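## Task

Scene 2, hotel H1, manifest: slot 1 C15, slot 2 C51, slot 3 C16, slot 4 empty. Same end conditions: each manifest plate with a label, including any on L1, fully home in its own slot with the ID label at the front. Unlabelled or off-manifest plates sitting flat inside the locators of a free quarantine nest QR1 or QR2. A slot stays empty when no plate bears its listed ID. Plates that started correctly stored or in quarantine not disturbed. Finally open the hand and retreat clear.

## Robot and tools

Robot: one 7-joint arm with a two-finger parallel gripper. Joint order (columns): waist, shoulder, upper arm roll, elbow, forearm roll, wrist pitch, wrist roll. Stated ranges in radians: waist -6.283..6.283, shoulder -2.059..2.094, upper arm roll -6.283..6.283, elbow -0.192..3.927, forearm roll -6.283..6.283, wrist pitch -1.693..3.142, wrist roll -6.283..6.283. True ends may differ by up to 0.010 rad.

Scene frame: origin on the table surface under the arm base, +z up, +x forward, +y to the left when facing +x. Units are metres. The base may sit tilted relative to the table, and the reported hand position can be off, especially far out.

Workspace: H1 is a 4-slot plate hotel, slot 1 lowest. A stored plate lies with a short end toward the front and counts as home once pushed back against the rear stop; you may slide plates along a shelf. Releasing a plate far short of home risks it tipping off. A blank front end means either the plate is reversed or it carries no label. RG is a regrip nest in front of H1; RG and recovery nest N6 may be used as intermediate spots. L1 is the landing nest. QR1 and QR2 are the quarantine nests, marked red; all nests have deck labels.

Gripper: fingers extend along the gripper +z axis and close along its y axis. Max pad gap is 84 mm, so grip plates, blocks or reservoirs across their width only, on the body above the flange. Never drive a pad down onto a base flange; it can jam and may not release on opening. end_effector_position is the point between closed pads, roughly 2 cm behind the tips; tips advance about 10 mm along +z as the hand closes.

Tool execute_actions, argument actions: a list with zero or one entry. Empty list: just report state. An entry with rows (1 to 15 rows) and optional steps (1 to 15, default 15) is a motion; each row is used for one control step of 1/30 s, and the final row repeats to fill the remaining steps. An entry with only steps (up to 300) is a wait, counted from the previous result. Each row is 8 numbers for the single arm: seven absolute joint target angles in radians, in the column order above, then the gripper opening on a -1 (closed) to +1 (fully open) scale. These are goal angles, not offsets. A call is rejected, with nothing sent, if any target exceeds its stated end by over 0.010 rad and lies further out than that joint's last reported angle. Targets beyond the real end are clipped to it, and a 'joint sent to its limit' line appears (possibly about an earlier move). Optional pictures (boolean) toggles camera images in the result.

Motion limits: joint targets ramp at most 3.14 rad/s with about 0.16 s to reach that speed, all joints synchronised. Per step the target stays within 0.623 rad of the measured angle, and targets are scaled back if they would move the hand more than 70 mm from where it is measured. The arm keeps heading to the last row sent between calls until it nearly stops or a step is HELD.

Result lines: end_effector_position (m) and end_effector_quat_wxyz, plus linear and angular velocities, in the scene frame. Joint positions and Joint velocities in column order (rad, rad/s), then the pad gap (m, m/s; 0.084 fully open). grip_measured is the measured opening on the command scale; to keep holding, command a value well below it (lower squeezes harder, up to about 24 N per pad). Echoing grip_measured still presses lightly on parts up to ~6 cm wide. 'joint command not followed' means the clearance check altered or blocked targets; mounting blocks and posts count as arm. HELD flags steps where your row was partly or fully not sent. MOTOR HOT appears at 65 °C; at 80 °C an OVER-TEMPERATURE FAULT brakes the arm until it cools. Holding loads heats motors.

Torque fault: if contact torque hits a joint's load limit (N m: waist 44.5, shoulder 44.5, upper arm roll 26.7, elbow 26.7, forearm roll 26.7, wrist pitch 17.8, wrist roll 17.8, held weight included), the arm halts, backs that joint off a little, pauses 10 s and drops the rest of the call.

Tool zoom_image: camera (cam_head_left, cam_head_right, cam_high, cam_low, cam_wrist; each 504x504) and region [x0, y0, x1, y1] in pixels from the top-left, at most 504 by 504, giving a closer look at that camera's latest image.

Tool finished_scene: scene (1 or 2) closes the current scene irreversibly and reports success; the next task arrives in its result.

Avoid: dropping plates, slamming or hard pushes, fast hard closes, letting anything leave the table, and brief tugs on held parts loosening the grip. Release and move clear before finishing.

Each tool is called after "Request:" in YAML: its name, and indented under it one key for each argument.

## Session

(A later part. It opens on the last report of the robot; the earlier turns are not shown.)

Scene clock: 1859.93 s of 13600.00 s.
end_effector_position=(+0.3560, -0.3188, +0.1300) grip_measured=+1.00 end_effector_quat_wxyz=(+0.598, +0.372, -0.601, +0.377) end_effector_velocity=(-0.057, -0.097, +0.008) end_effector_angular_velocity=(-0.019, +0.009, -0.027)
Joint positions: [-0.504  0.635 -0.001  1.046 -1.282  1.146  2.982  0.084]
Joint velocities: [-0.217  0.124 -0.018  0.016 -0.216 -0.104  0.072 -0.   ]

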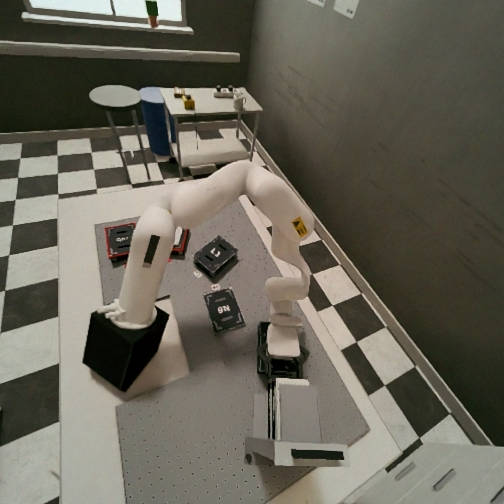

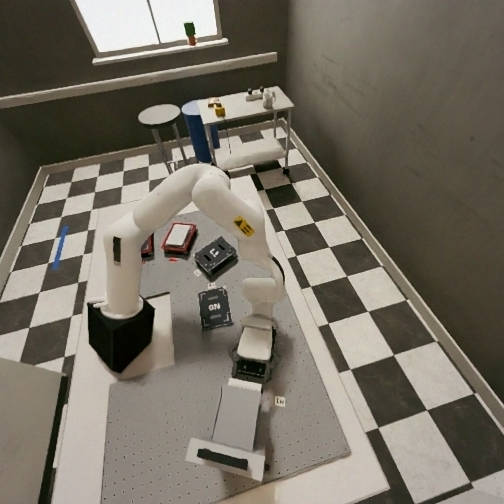

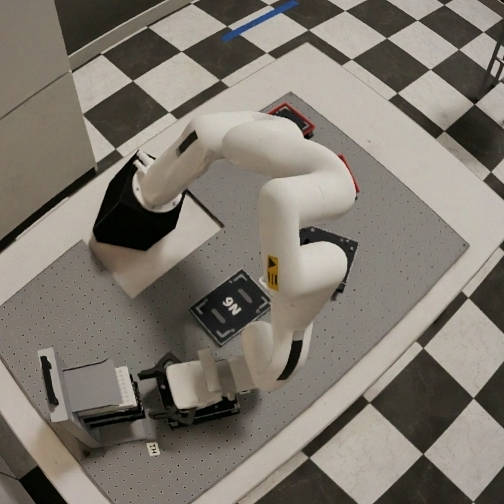

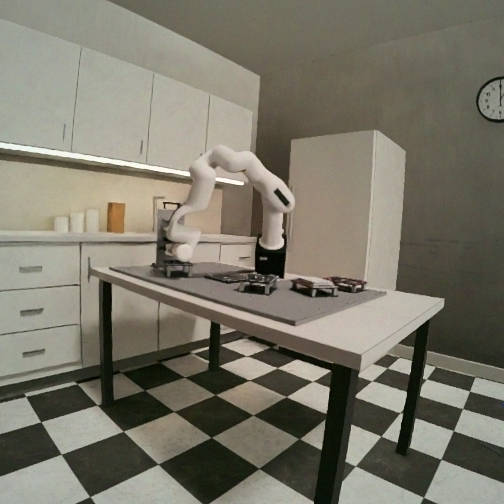

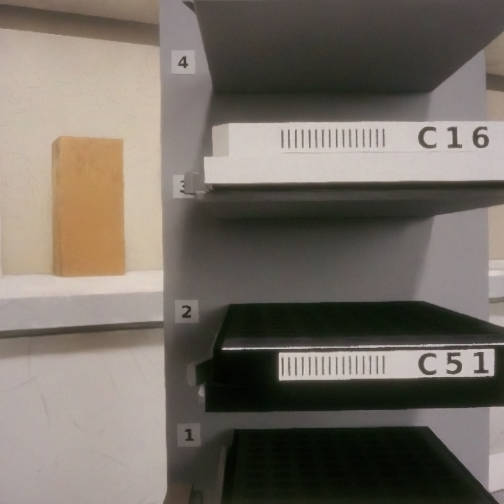

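Request:
execute_actions:
  actions:
    - {"rows":[[-0.5251,0.6471,0,1.0487,-1.3058,1.1349,2.9897,1],[-0.5299,0.6500,0,1.0495,-1.3110,1.1326,2.9914,1],[-0.5346,0.6529,0,1.0503,-1.3161,1.1303,2.9931,1],[-0.5394,0.6558,0,1.0512,-1.3213,1.1281,2.9948,1],[-0.5441,0.6588,0,1.0522,-1.3264,1.1258,2.9965,1],[-0.5489,0.6618,0,1.0532,-1.3316,1.1236,2.9982,1],[-0.5537,0.6648,0,1.0543,-1.3368,1.1214,2.9999,1],[-0.5585,0.6679,0,1.0554,-1.3420,1.1192,3.0016,1]],"steps":15}

Scene clock: 1869.47 s of 13600.00 s.
end_effector_position=(+0.3447, -0.3418, +0.1297) grip_measured=+1.00 end_effector_quat_wxyz=(+0.598, +0.372, -0.601, +0.377) end_effector_velocity=(+0.005, +0.001, -0.006) end_effector_angular_velocity=(+0.014, -0.004, +0.015)
Joint positions: [-0.558  0.667 -0.     1.055 -1.341  1.12   3.001  0.084]
Joint velocities: [-0.005  0.004  0.012  0.006 -0.013 -0.008  0.004  0.   ]
Steps of this call (steps 1 to 30: the robot went on to your last target; steps 31 to 90: nothing new was sent; then 6.03 s passed at rest; steps 91 to 105: all 15 steps of this action). Readings (joint positions):
91: [-0.520 0.644 0.000 1.048 -1.301 1.137 2.988]
92: [-0.521 0.645 0.000 1.048 -1.302 1.137 2.988]
94: [-0.526 0.648 0.001 1.049 -1.307 1.134 2.990]
98: [-0.542 0.658 -0.000 1.052 -1.324 1.127 2.996]
105: the state above

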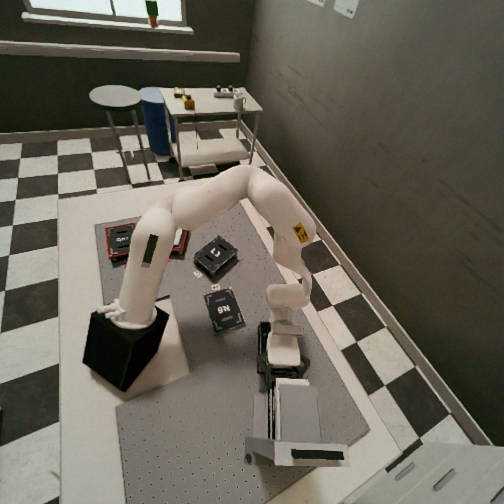

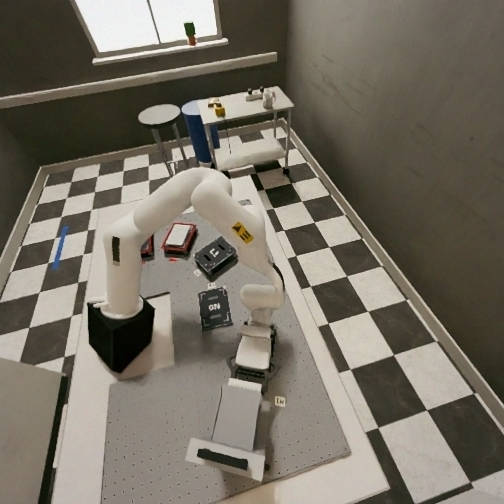

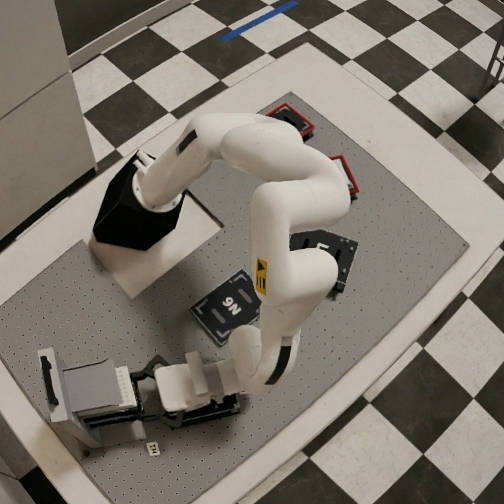

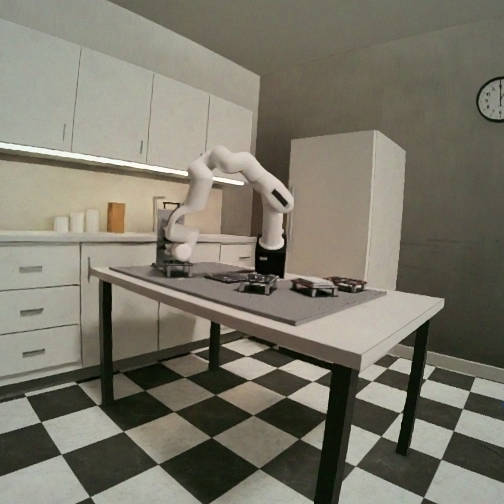

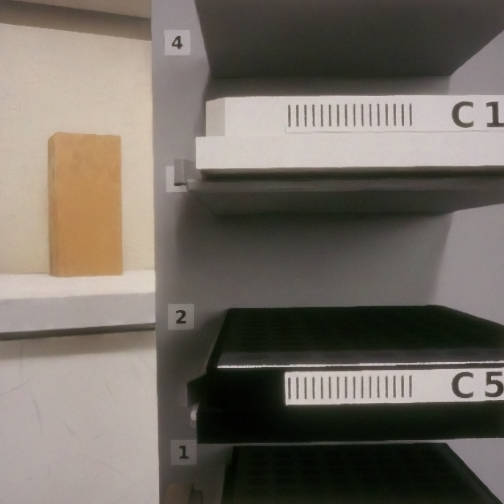

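No obstruction. Continue to the grip pose, then close.

Request:
execute_actions:
  actions:
    - {"rows":[[-0.5633,0.6710,0,1.0565,-1.3472,1.1170,3.0033,1],[-0.5681,0.6742,0,1.0577,-1.3525,1.1149,3.0050,1],[-0.5728,0.6773,0,1.0590,-1.3577,1.1128,3.0067,1],[-0.5776,0.6805,0,1.0603,-1.3630,1.1108,3.0084,1],[-0.5824,0.6837,0,1.0617,-1.3682,1.1087,3.0101,1],[-0.5872,0.6870,0,1.0631,-1.3735,1.1067,3.0118,1]],"steps":15}
  pictures: false

Scene clock: 1875.63 s of 13600.00 s.
end_effector_position=(+0.3387, -0.3542, +0.1294) grip_measured=+1.00 end_effector_quat_wxyz=(+0.598, +0.373, -0.601, +0.377) end_effector_velocity=(-0.000, +0.001, -0.003) end_effector_angular_velocity=(+0.006, +0.003, +0.004)
Joint positions: [-0.587  0.687  0.     1.063 -1.373  1.107  3.012  0.084]
Joint velocities: [-0.001  0.003  0.005 -0.001 -0.005 -0.002  0.002  0.   ]
Steps of this call (steps 1 to 15: the robot went on to your last target; steps 16 to 90: nothing new was sent; then 2.67 s passed at rest; steps 91 to 105: all 15 steps of this action). Readings (joint positions):
91: [-0.559 0.668 0.000 1.055 -1.342 1.119 3.002]
92: [-0.559 0.669 0.000 1.056 -1.343 1.119 3.002]
94: [-0.564 0.672 0.001 1.057 -1.349 1.116 3.004]
98: [-0.580 0.682 -0.000 1.061 -1.365 1.110 3.009]
105: the state above

Request:
execute_actions:
  actions:
    - {"rows":[[-0.5872,0.6870,0,1.0631,-1.3735,1.1067,3.0118,0.96],[-0.5872,0.6870,0,1.0631,-1.3735,1.1067,3.0118,0.96],[-0.5872,0.6870,0,1.0631,-1.3735,1.1067,3.0118,0.92],[-0.5872,0.6870,0,1.0631,-1.3735,1.1067,3.0118,0.92],[-0.5872,0.6870,0,1.0631,-1.3735,1.1067,3.0118,0.86],[-0.5872,0.6870,0,1.0631,-1.3735,1.1067,3.0118,0.86],[-0.5872,0.6870,0,1.0631,-1.3735,1.1067,3.0118,0.75],[-0.5872,0.6870,0,1.0631,-1.3735,1.1067,3.0118,0.7]],"steps":15}

Scene clock: 1883.77 s of 13600.00 s.
end_effector_position=(+0.3380, -0.3544, +0.1294) grip_measured=+0.93 end_effector_quat_wxyz=(+0.598, +0.372, -0.601, +0.377) end_effector_velocity=(+0.000, -0.001, +0.001) end_effector_angular_velocity=(-0.002, -0.001, +0.000)
Joint positions: [-0.587  0.687  0.     1.062 -1.373  1.107  3.012  0.081]
Joint velocities: [-0.     0.    -0.001  0.001 -0.     0.     0.001  0.   ]
Steps of this call (steps 1 to 15: the robot went on to your last target; steps 16 to 90: nothing new was sent; then 4.63 s passed at rest; steps 91 to 105: all 15 steps of this action). Readings (joint positions):
91: [-0.587 0.687 0.000 1.063 -1.373 1.107 3.012]
92: [-0.587 0.687 0.000 1.063 -1.373 1.107 3.012]
94: [-0.587 0.687 0.000 1.062 -1.373 1.107 3.012]
98: [-0.587 0.687 0.000 1.062 -1.373 1.107 3.012]
105: the state above

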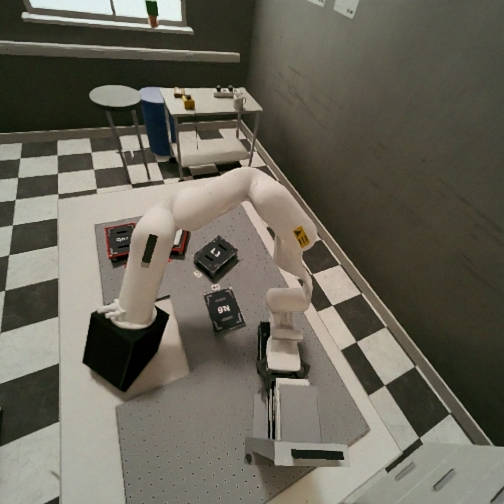

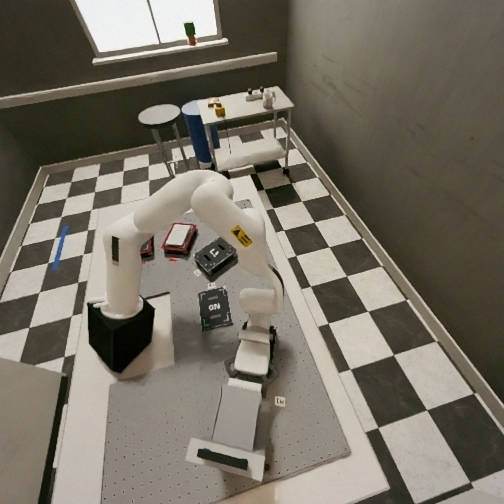

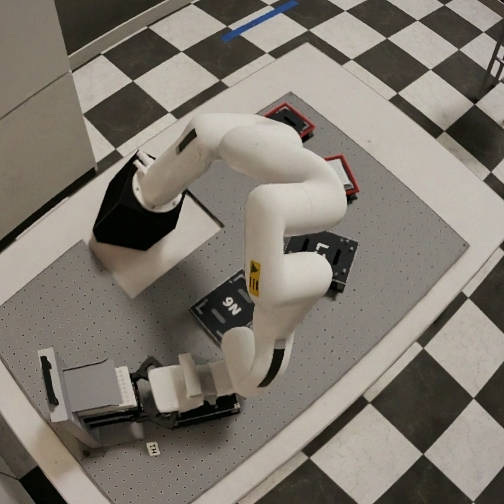

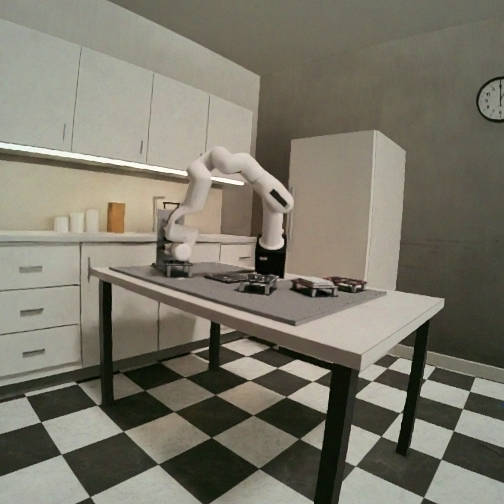

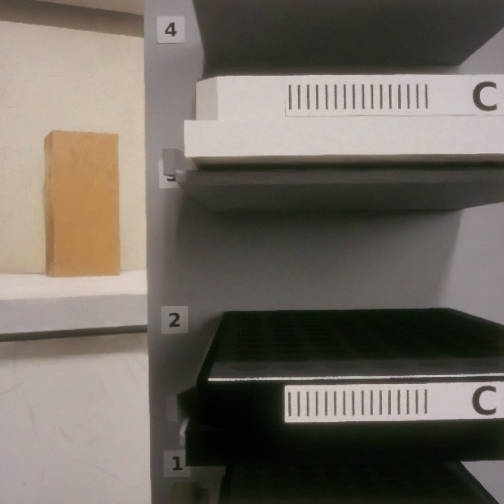

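Request:
execute_actions:
  actions:
    - {"rows":[[-0.5872,0.6865,0,1.0620,-1.3738,1.1066,3.0125,0.7],[-0.5872,0.6860,0,1.0609,-1.3742,1.1066,3.0132,0.7],[-0.5873,0.6855,0,1.0597,-1.3745,1.1065,3.0139,0.7],[-0.5873,0.6850,0,1.0586,-1.3748,1.1064,3.0146,0.7],[-0.5873,0.6850,0,1.0586,-1.3748,1.1064,3.0146,0.7],[-0.5873,0.6850,0,1.0586,-1.3748,1.1064,3.0146,0.7],[-0.5873,0.6850,0,1.0586,-1.3748,1.1064,3.0146,0.7],[-0.5873,0.6850,0,1.0586,-1.3748,1.1064,3.0146,0.7],[-0.5881,0.6855,0,1.0589,-1.3757,1.1060,3.0149,0.7],[-0.5889,0.6860,0,1.0591,-1.3766,1.1057,3.0152,0.7],[-0.5897,0.6866,0,1.0594,-1.3774,1.1053,3.0154,0.7],[-0.5905,0.6871,0,1.0596,-1.3783,1.1050,3.0157,0.7]],"steps":15}
  pictures: false

Request:
execute_actions:
  actions:
    - {"rows":[[-0.5905,0.6871,0,1.0596,-1.3783,1.1050,3.0157,0.7],[-0.5905,0.6871,0,1.0596,-1.3783,1.1050,3.0157,0.7],[-0.5905,0.6871,0,1.0596,-1.3783,1.1050,3.0157,0.7],[-0.5905,0.6871,0,1.0596,-1.3783,1.1050,3.0157,0.7],[-0.5905,0.6871,0,1.0596,-1.3783,1.1050,3.0157,0.7],[-0.5905,0.6871,0,1.0596,-1.3783,1.1050,3.0157,0.7],[-0.5905,0.6871,0,1.0596,-1.3783,1.1050,3.0157,0.7],[-0.5905,0.6871,0,1.0596,-1.3783,1.1050,3.0157,0.7],[-0.5905,0.6871,0,1.0596,-1.3783,1.1050,3.0157,0.85],[-0.5905,0.6871,0,1.0596,-1.3783,1.1050,3.0157,0.95],[-0.5905,0.6871,0,1.0596,-1.3783,1.1050,3.0157,1]],"steps":15}
  pictures: false

Scene clock: 1896.50 s of 13600.00 s.
end_effector_position=(+0.3379, -0.3547, +0.1297) grip_measured=+0.93 end_effector_quat_wxyz=(+0.597, +0.373, -0.601, +0.378) end_effector_velocity=(-0.003, -0.004, +0.001) end_effector_angular_velocity=(-0.002, +0.001, -0.001)
Joint positions: [-0.589  0.686  0.001  1.06  -1.378  1.105  3.016  0.081]
Joint velocities: [-0.01   0.006 -0.001  0.002 -0.01  -0.003  0.003 -0.   ]
Steps of this call (steps 1 to 15: the robot went on to your last target; steps 16 to 90: nothing new was sent; then 9.23 s passed at rest; steps 91 to 105: all 15 steps of this action). Readings (joint positions):
91: [-0.587 0.687 -0.000 1.063 -1.373 1.107 3.012]
92: [-0.587 0.687 -0.000 1.063 -1.374 1.107 3.012]
94: [-0.587 0.686 -0.000 1.062 -1.374 1.106 3.013]
98: [-0.587 0.685 -0.000 1.061 -1.375 1.106 3.014]
105: the state above

Scene clock: 1897.00 s of 13600.00 s.
end_effector_position=(+0.3377, -0.3561, +0.1308) grip_measured=+0.99 end_effector_quat_wxyz=(+0.598, +0.372, -0.601, +0.378) end_effector_velocity=(-0.000, -0.001, +0.001) end_effector_angular_velocity=(-0.001, -0.003, -0.002)
Joint positions: [-0.591  0.686 -0.001  1.061 -1.379  1.105  3.016  0.084]
Joint velocities: [-0.001 -0.001 -0.001  0.     0.001 -0.001  0.     0.005]
Steps of this call (steps 1 to 15: all 15 steps of this action). Readings (joint positions):
1: [-0.590 0.686 0.001 1.060 -1.378 1.105 3.016]
2: [-0.590 0.686 0.001 1.060 -1.378 1.105 3.016]
4: [-0.590 0.687 0.000 1.060 -1.378 1.105 3.016]
8: [-0.590 0.687 0.000 1.060 -1.379 1.105 3.016]
15: the state above

Request:
execute_actions:
  actions:
    - {"rows":[[-0.5915,0.6847,0,1.0588,-1.3783,1.1049,3.0138,1],[-0.5925,0.6817,0,1.0567,-1.3787,1.1047,3.0127,1],[-0.5935,0.6787,0,1.0546,-1.3791,1.1045,3.0116,1],[-0.5945,0.6757,0,1.0525,-1.3795,1.1043,3.0105,1],[-0.5955,0.6727,0,1.0504,-1.3799,1.1041,3.0094,1],[-0.5965,0.6697,0,1.0483,-1.3803,1.1039,3.0083,1],[-0.5975,0.6667,0,1.0462,-1.3807,1.1037,3.0072,1]],"steps":15}

Scene clock: 1906.87 s of 13600.00 s.
end_effector_position=(+0.3374, -0.3553, +0.1367) grip_measured=+1.00 end_effector_quat_wxyz=(+0.598, +0.372, -0.601, +0.377) end_effector_velocity=(-0.001, +0.001, -0.000) end_effector_angular_velocity=(+0.003, +0.002, +0.000)
Joint positions: [-0.597  0.667  0.     1.046 -1.381  1.104  3.007  0.084]
Joint velocities: [-0.    -0.003  0.002 -0.004 -0.    -0.001 -0.001  0.   ]
Steps of this call (steps 1 to 15: the robot went on to your last target; steps 16 to 90: nothing new was sent; then 6.37 s passed at rest; steps 91 to 105: all 15 steps of this action). Readings (joint positions):
91: [-0.591 0.687 0.000 1.060 -1.378 1.105 3.016]
92: [-0.591 0.687 0.000 1.059 -1.378 1.105 3.015]
94: [-0.592 0.684 0.000 1.058 -1.379 1.105 3.014]
98: [-0.595 0.674 -0.000 1.051 -1.380 1.104 3.010]
105: the state above

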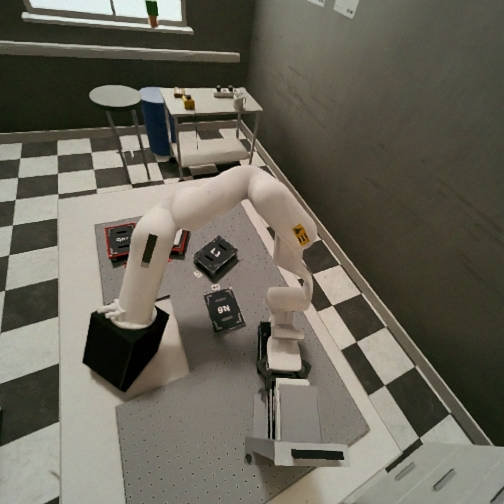

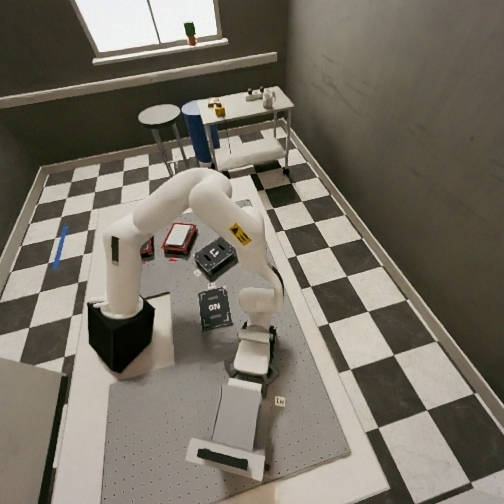

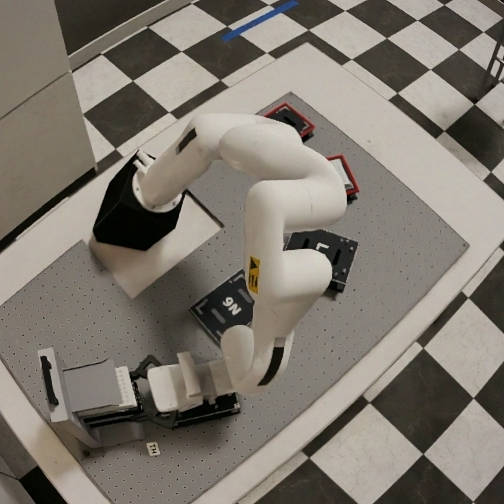

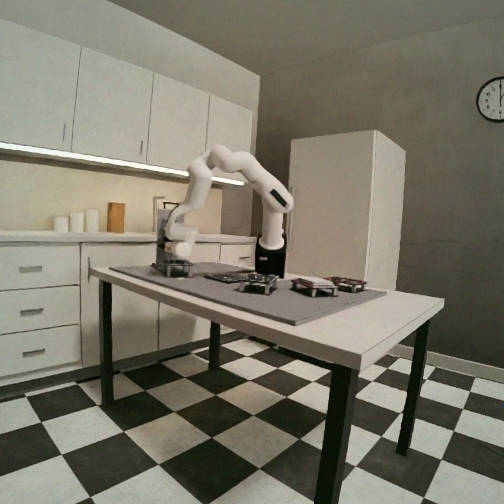

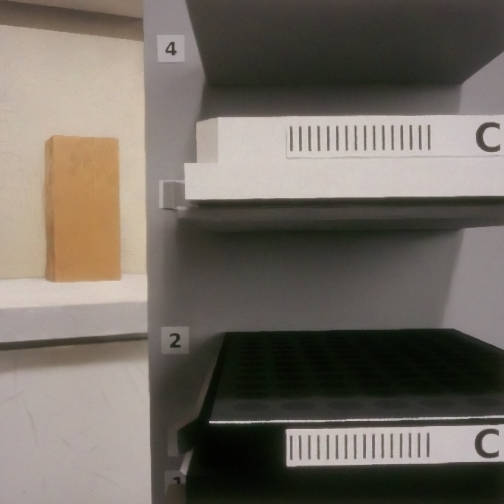

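Request:
execute_actions:
  actions:
    - {"rows":[[-0.5927,0.6634,0,1.0448,-1.3754,1.1057,3.0055,1],[-0.5879,0.6602,0,1.0434,-1.3702,1.1078,3.0038,1],[-0.5831,0.6570,0,1.0421,-1.3649,1.1098,3.0021,1],[-0.5784,0.6539,0,1.0408,-1.3597,1.1119,3.0004,1],[-0.5736,0.6507,0,1.0396,-1.3544,1.1140,2.9987,1],[-0.5688,0.6476,0,1.0385,-1.3492,1.1162,2.9970,1],[-0.5640,0.6445,0,1.0374,-1.3440,1.1184,2.9953,1],[-0.5592,0.6415,0,1.0363,-1.3388,1.1206,2.9936,1],[-0.5544,0.6385,0,1.0353,-1.3336,1.1228,2.9919,1],[-0.5497,0.6355,0,1.0343,-1.3285,1.1251,2.9902,1],[-0.5449,0.6326,0,1.0334,-1.3233,1.1273,2.9885,1],[-0.5402,0.6297,0,1.0326,-1.3182,1.1296,2.9868,1],[-0.5306,0.6239,0,1.0310,-1.3079,1.1342,2.9834,1],[-0.5211,0.6183,0,1.0296,-1.2977,1.1391,2.9800,1],[-0.5116,0.6128,0,1.0285,-1.2876,1.1439,2.9766,1]],"steps":15}
  pictures: false

Request:
execute_actions:
  actions:
    - {"rows":[[-0.4925,0.6022,0,1.0268,-1.2675,1.1540,2.9697,1],[-0.4735,0.5930,0,1.0270,-1.2475,1.1644,2.9629,1],[-0.4546,0.5850,0,1.0290,-1.2278,1.1753,2.9565,1],[-0.4330,0.5770,0,1.0320,-1.2060,1.1875,2.9500,1],[-0.4100,0.5680,0,1.0360,-1.1830,1.2010,2.9420,1],[-0.3870,0.5570,0,1.0400,-1.1600,1.2180,2.9330,1],[-0.3640,0.5460,0,1.0450,-1.1370,1.2350,2.9240,1],[-0.3410,0.5350,0,1.0500,-1.1140,1.2530,2.9150,1],[-0.3180,0.5250,0,1.0560,-1.0910,1.2710,2.9060,1],[-0.2950,0.5150,0,1.0620,-1.0690,1.2890,2.8960,1],[-0.2720,0.5050,0,1.0680,-1.0460,1.3070,2.8870,1],[-0.2500,0.4960,0,1.0740,-1.0250,1.3240,2.8780,1],[-0.2350,0.4900,0,1.0780,-1.0110,1.3360,2.8720,1],[-0.2237,0.4851,0,1.0808,-0.9998,1.3451,2.8673,1]],"steps":15}
  pictures: false

Request:
execute_actions:
  actions:
    - {"steps":15}

Scene clock: 1927.00 s of 13600.00 s.
end_effector_position=(+0.3493, -0.3310, +0.1371) grip_measured=+1.00 end_effector_quat_wxyz=(+0.598, +0.372, -0.602, +0.377) end_effector_velocity=(+0.038, +0.083, +0.005) end_effector_angular_velocity=(-0.012, +0.001, -0.014)
Joint positions: [-0.54   0.63  -0.     1.033 -1.318  1.13   2.987  0.084]
Joint velocities: [ 0.203 -0.124 -0.011 -0.038  0.225  0.103 -0.074 -0.   ]
Steps of this call (steps 1 to 15: the robot went on to your last target; steps 16 to 90: nothing new was sent; then 16.63 s passed at rest; steps 91 to 105: all 15 steps of this action). Readings (joint positions):
91: [-0.597 0.667 -0.000 1.046 -1.380 1.104 3.007]
92: [-0.597 0.666 -0.000 1.046 -1.379 1.104 3.007]
94: [-0.592 0.663 -0.001 1.044 -1.374 1.106 3.005]
98: [-0.575 0.652 0.000 1.040 -1.356 1.113 2.999]
105: the state above

Scene clock: 1927.50 s of 13600.00 s.
end_effector_position=(+0.4103, -0.2147, +0.1387) grip_measured=+1.00 end_effector_quat_wxyz=(+0.596, +0.372, -0.601, +0.380) end_effector_velocity=(+0.112, +0.276, +0.006) end_effector_angular_velocity=(+0.058, +0.010, +0.015)
Joint positions: [-0.273  0.506  0.001  1.069 -1.049  1.305  2.888  0.084]
Joint velocities: [ 0.567 -0.245  0.02   0.147  0.537  0.423 -0.22   0.   ]
Steps of this call (steps 1 to 15: all 15 steps of this action). Readings (joint positions):
1: [-0.533 0.625 -0.001 1.031 -1.310 1.134 2.984]
2: [-0.524 0.620 -0.001 1.030 -1.300 1.139 2.981]
4: [-0.499 0.607 -0.001 1.028 -1.273 1.152 2.972]
8: [-0.426 0.574 0.000 1.035 -1.199 1.194 2.947]
15: the state above

Scene clock: 1928.00 s of 13600.00 s.
end_effector_position=(+0.4171, -0.1919, +0.1408) grip_measured=+1.00 end_effector_quat_wxyz=(+0.598, +0.372, -0.601, +0.377) end_effector_velocity=(+0.002, +0.003, -0.002) end_effector_angular_velocity=(+0.005, -0.001, +0.004)
Joint positions: [-0.224  0.485 -0.     1.081 -1.     1.345  2.867  0.084]
Joint velocities: [ 0.004 -0.002  0.003  0.002  0.002  0.    -0.001 -0.   ]
Steps of this call (steps 1 to 15: the robot went on to your last target). Readings (joint positions):
1: [-0.256 0.498 0.002 1.073 -1.033 1.318 2.881]
2: [-0.244 0.493 0.004 1.077 -1.022 1.327 2.877]
4: [-0.231 0.488 0.003 1.079 -1.009 1.337 2.871]
8: [-0.227 0.486 -0.002 1.079 -1.002 1.344 2.868]
15: the state above

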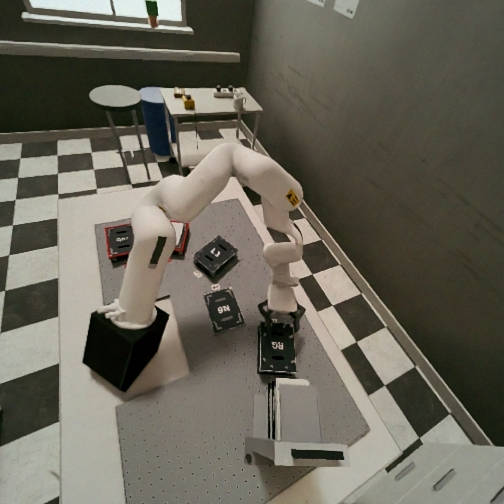

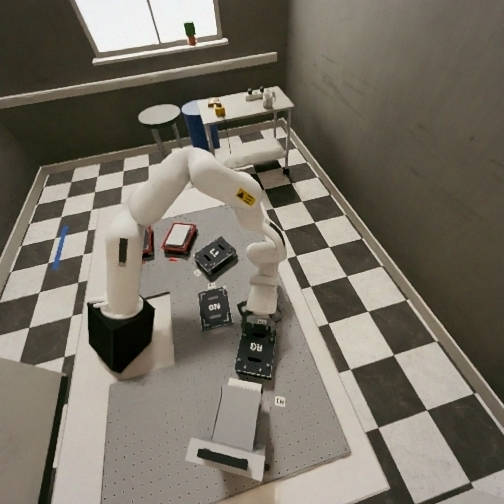

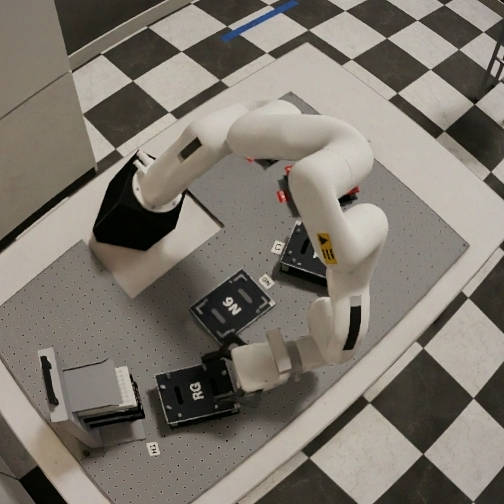

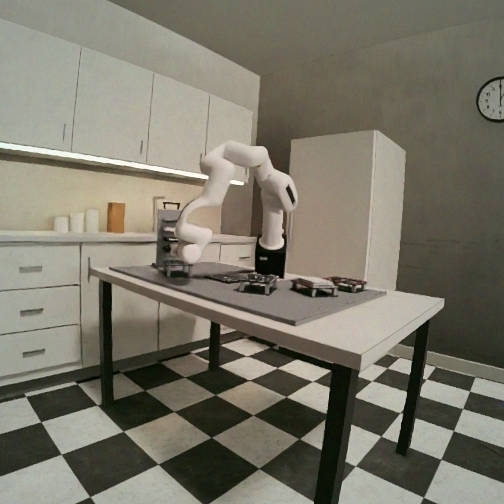

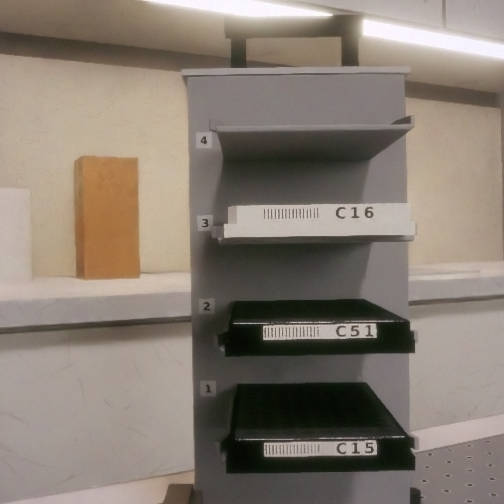

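Request:
zoom_image:
  camera: "cam_wrist"
  region: [190,190,440,490]

Region (190, 190, 440, 490) of cam_wrist's 504x504 image, scaled by 1.680, with more detail than that image has.

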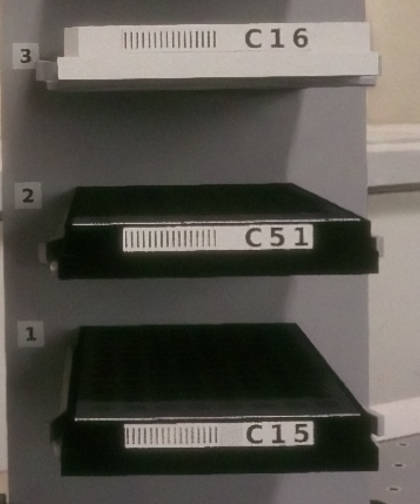

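Request:
execute_actions:
  actions:
    - {"rows":[[-0.2187,0.471,0,1.0723,-1.0,1.3457,2.864,1],[-0.209,0.443,0,1.055,-1.001,1.347,2.858,1],[-0.196,0.407,0,1.034,-1.001,1.349,2.850,1],[-0.181,0.365,0,1.009,-1.002,1.351,2.840,1],[-0.166,0.322,0,0.983,-1.003,1.352,2.830,1],[-0.151,0.280,0,0.958,-1.004,1.354,2.821,1],[-0.136,0.238,0,0.933,-1.005,1.356,2.811,1],[-0.121,0.195,0,0.907,-1.006,1.358,2.802,1],[-0.106,0.153,0,0.882,-1.007,1.360,2.792,1],[-0.093,0.118,0,0.861,-1.008,1.362,2.784,1],[-0.083,0.089,0,0.844,-1.008,1.363,2.778,1],[-0.076,0.070,0,0.832,-1.009,1.364,2.773,1],[-0.073,0.061,0,0.827,-1.009,1.364,2.771,1]],"steps":15}
  pictures: false

Request:
execute_actions:
  actions:
    - {"steps":12}

Scene clock: 1957.90 s of 13600.00 s.
end_effector_position=(+0.4395, -0.1136, +0.2104) grip_measured=+1.00 end_effector_quat_wxyz=(+0.542, +0.445, -0.590, +0.401) end_effector_velocity=(+0.006, +0.126, +0.119) end_effector_angular_velocity=(+0.168, -0.030, +0.298)
Joint positions: [-0.09   0.11   0.002  0.859 -1.008  1.362  2.783  0.084]
Joint velocities: [ 0.241 -0.68   0.003 -0.4   -0.014  0.029 -0.152  0.   ]
Steps of this call (steps 1 to 15: the robot went on to your last target; steps 16 to 90: nothing new was sent; then 26.40 s passed at rest; steps 91 to 105: all 15 steps of this action). Readings (joint positions):
91: [-0.224 0.485 -0.000 1.081 -1.000 1.345 2.867]
92: [-0.223 0.482 -0.000 1.079 -1.000 1.345 2.866]
94: [-0.216 0.463 -0.001 1.065 -1.000 1.346 2.862]
98: [-0.179 0.358 -0.000 1.004 -1.002 1.351 2.838]
105: the state above

Scene clock: 1958.30 s of 13600.00 s.
end_effector_position=(+0.4376, -0.1063, +0.2188) grip_measured=+1.00 end_effector_quat_wxyz=(+0.537, +0.453, -0.587, +0.402) end_effector_velocity=(+0.002, +0.003, +0.001) end_effector_angular_velocity=(+0.005, -0.004, +0.008)
Joint positions: [-0.073  0.062 -0.     0.827 -1.009  1.364  2.771  0.084]
Joint velocities: [ 0.003 -0.009  0.004 -0.001 -0.    -0.001 -0.001  0.   ]
Steps of this call (steps 1 to 12: the robot went on to your last target). Readings (joint positions):
1: [-0.084 0.091 0.002 0.848 -1.008 1.363 2.779]
2: [-0.080 0.080 0.001 0.841 -1.008 1.363 2.776]
4: [-0.076 0.069 0.000 0.832 -1.009 1.364 2.773]
8: [-0.074 0.064 -0.001 0.828 -1.009 1.364 2.771]
12: the state above

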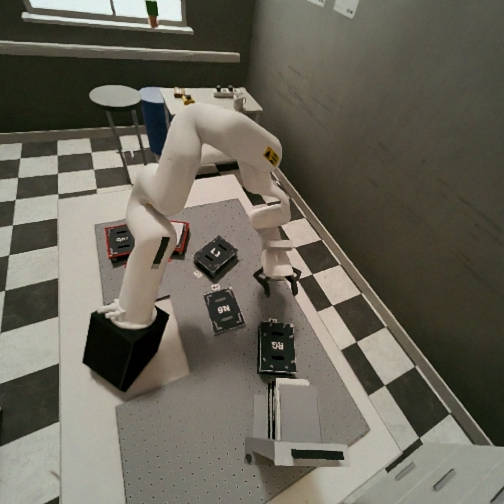

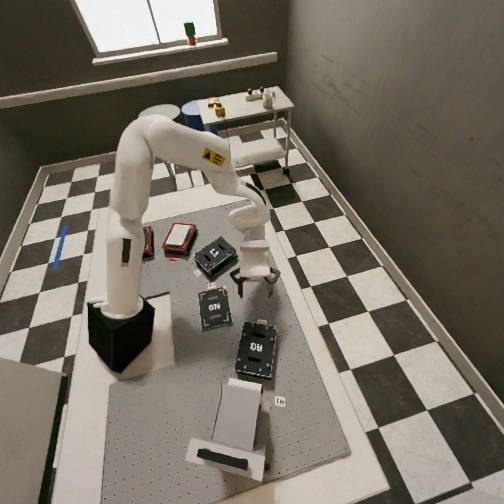

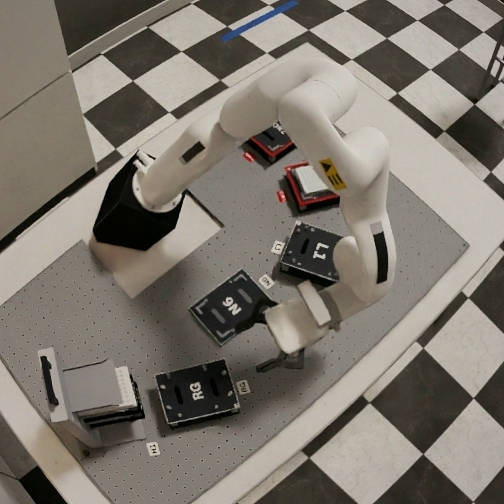

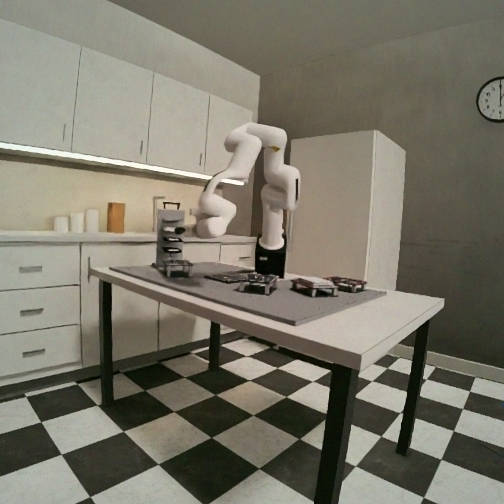

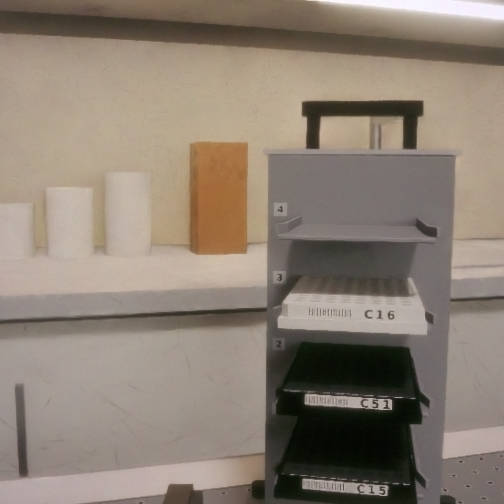

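Request:
finished_scene:
  scene: 2

The scene is finished: the task was done.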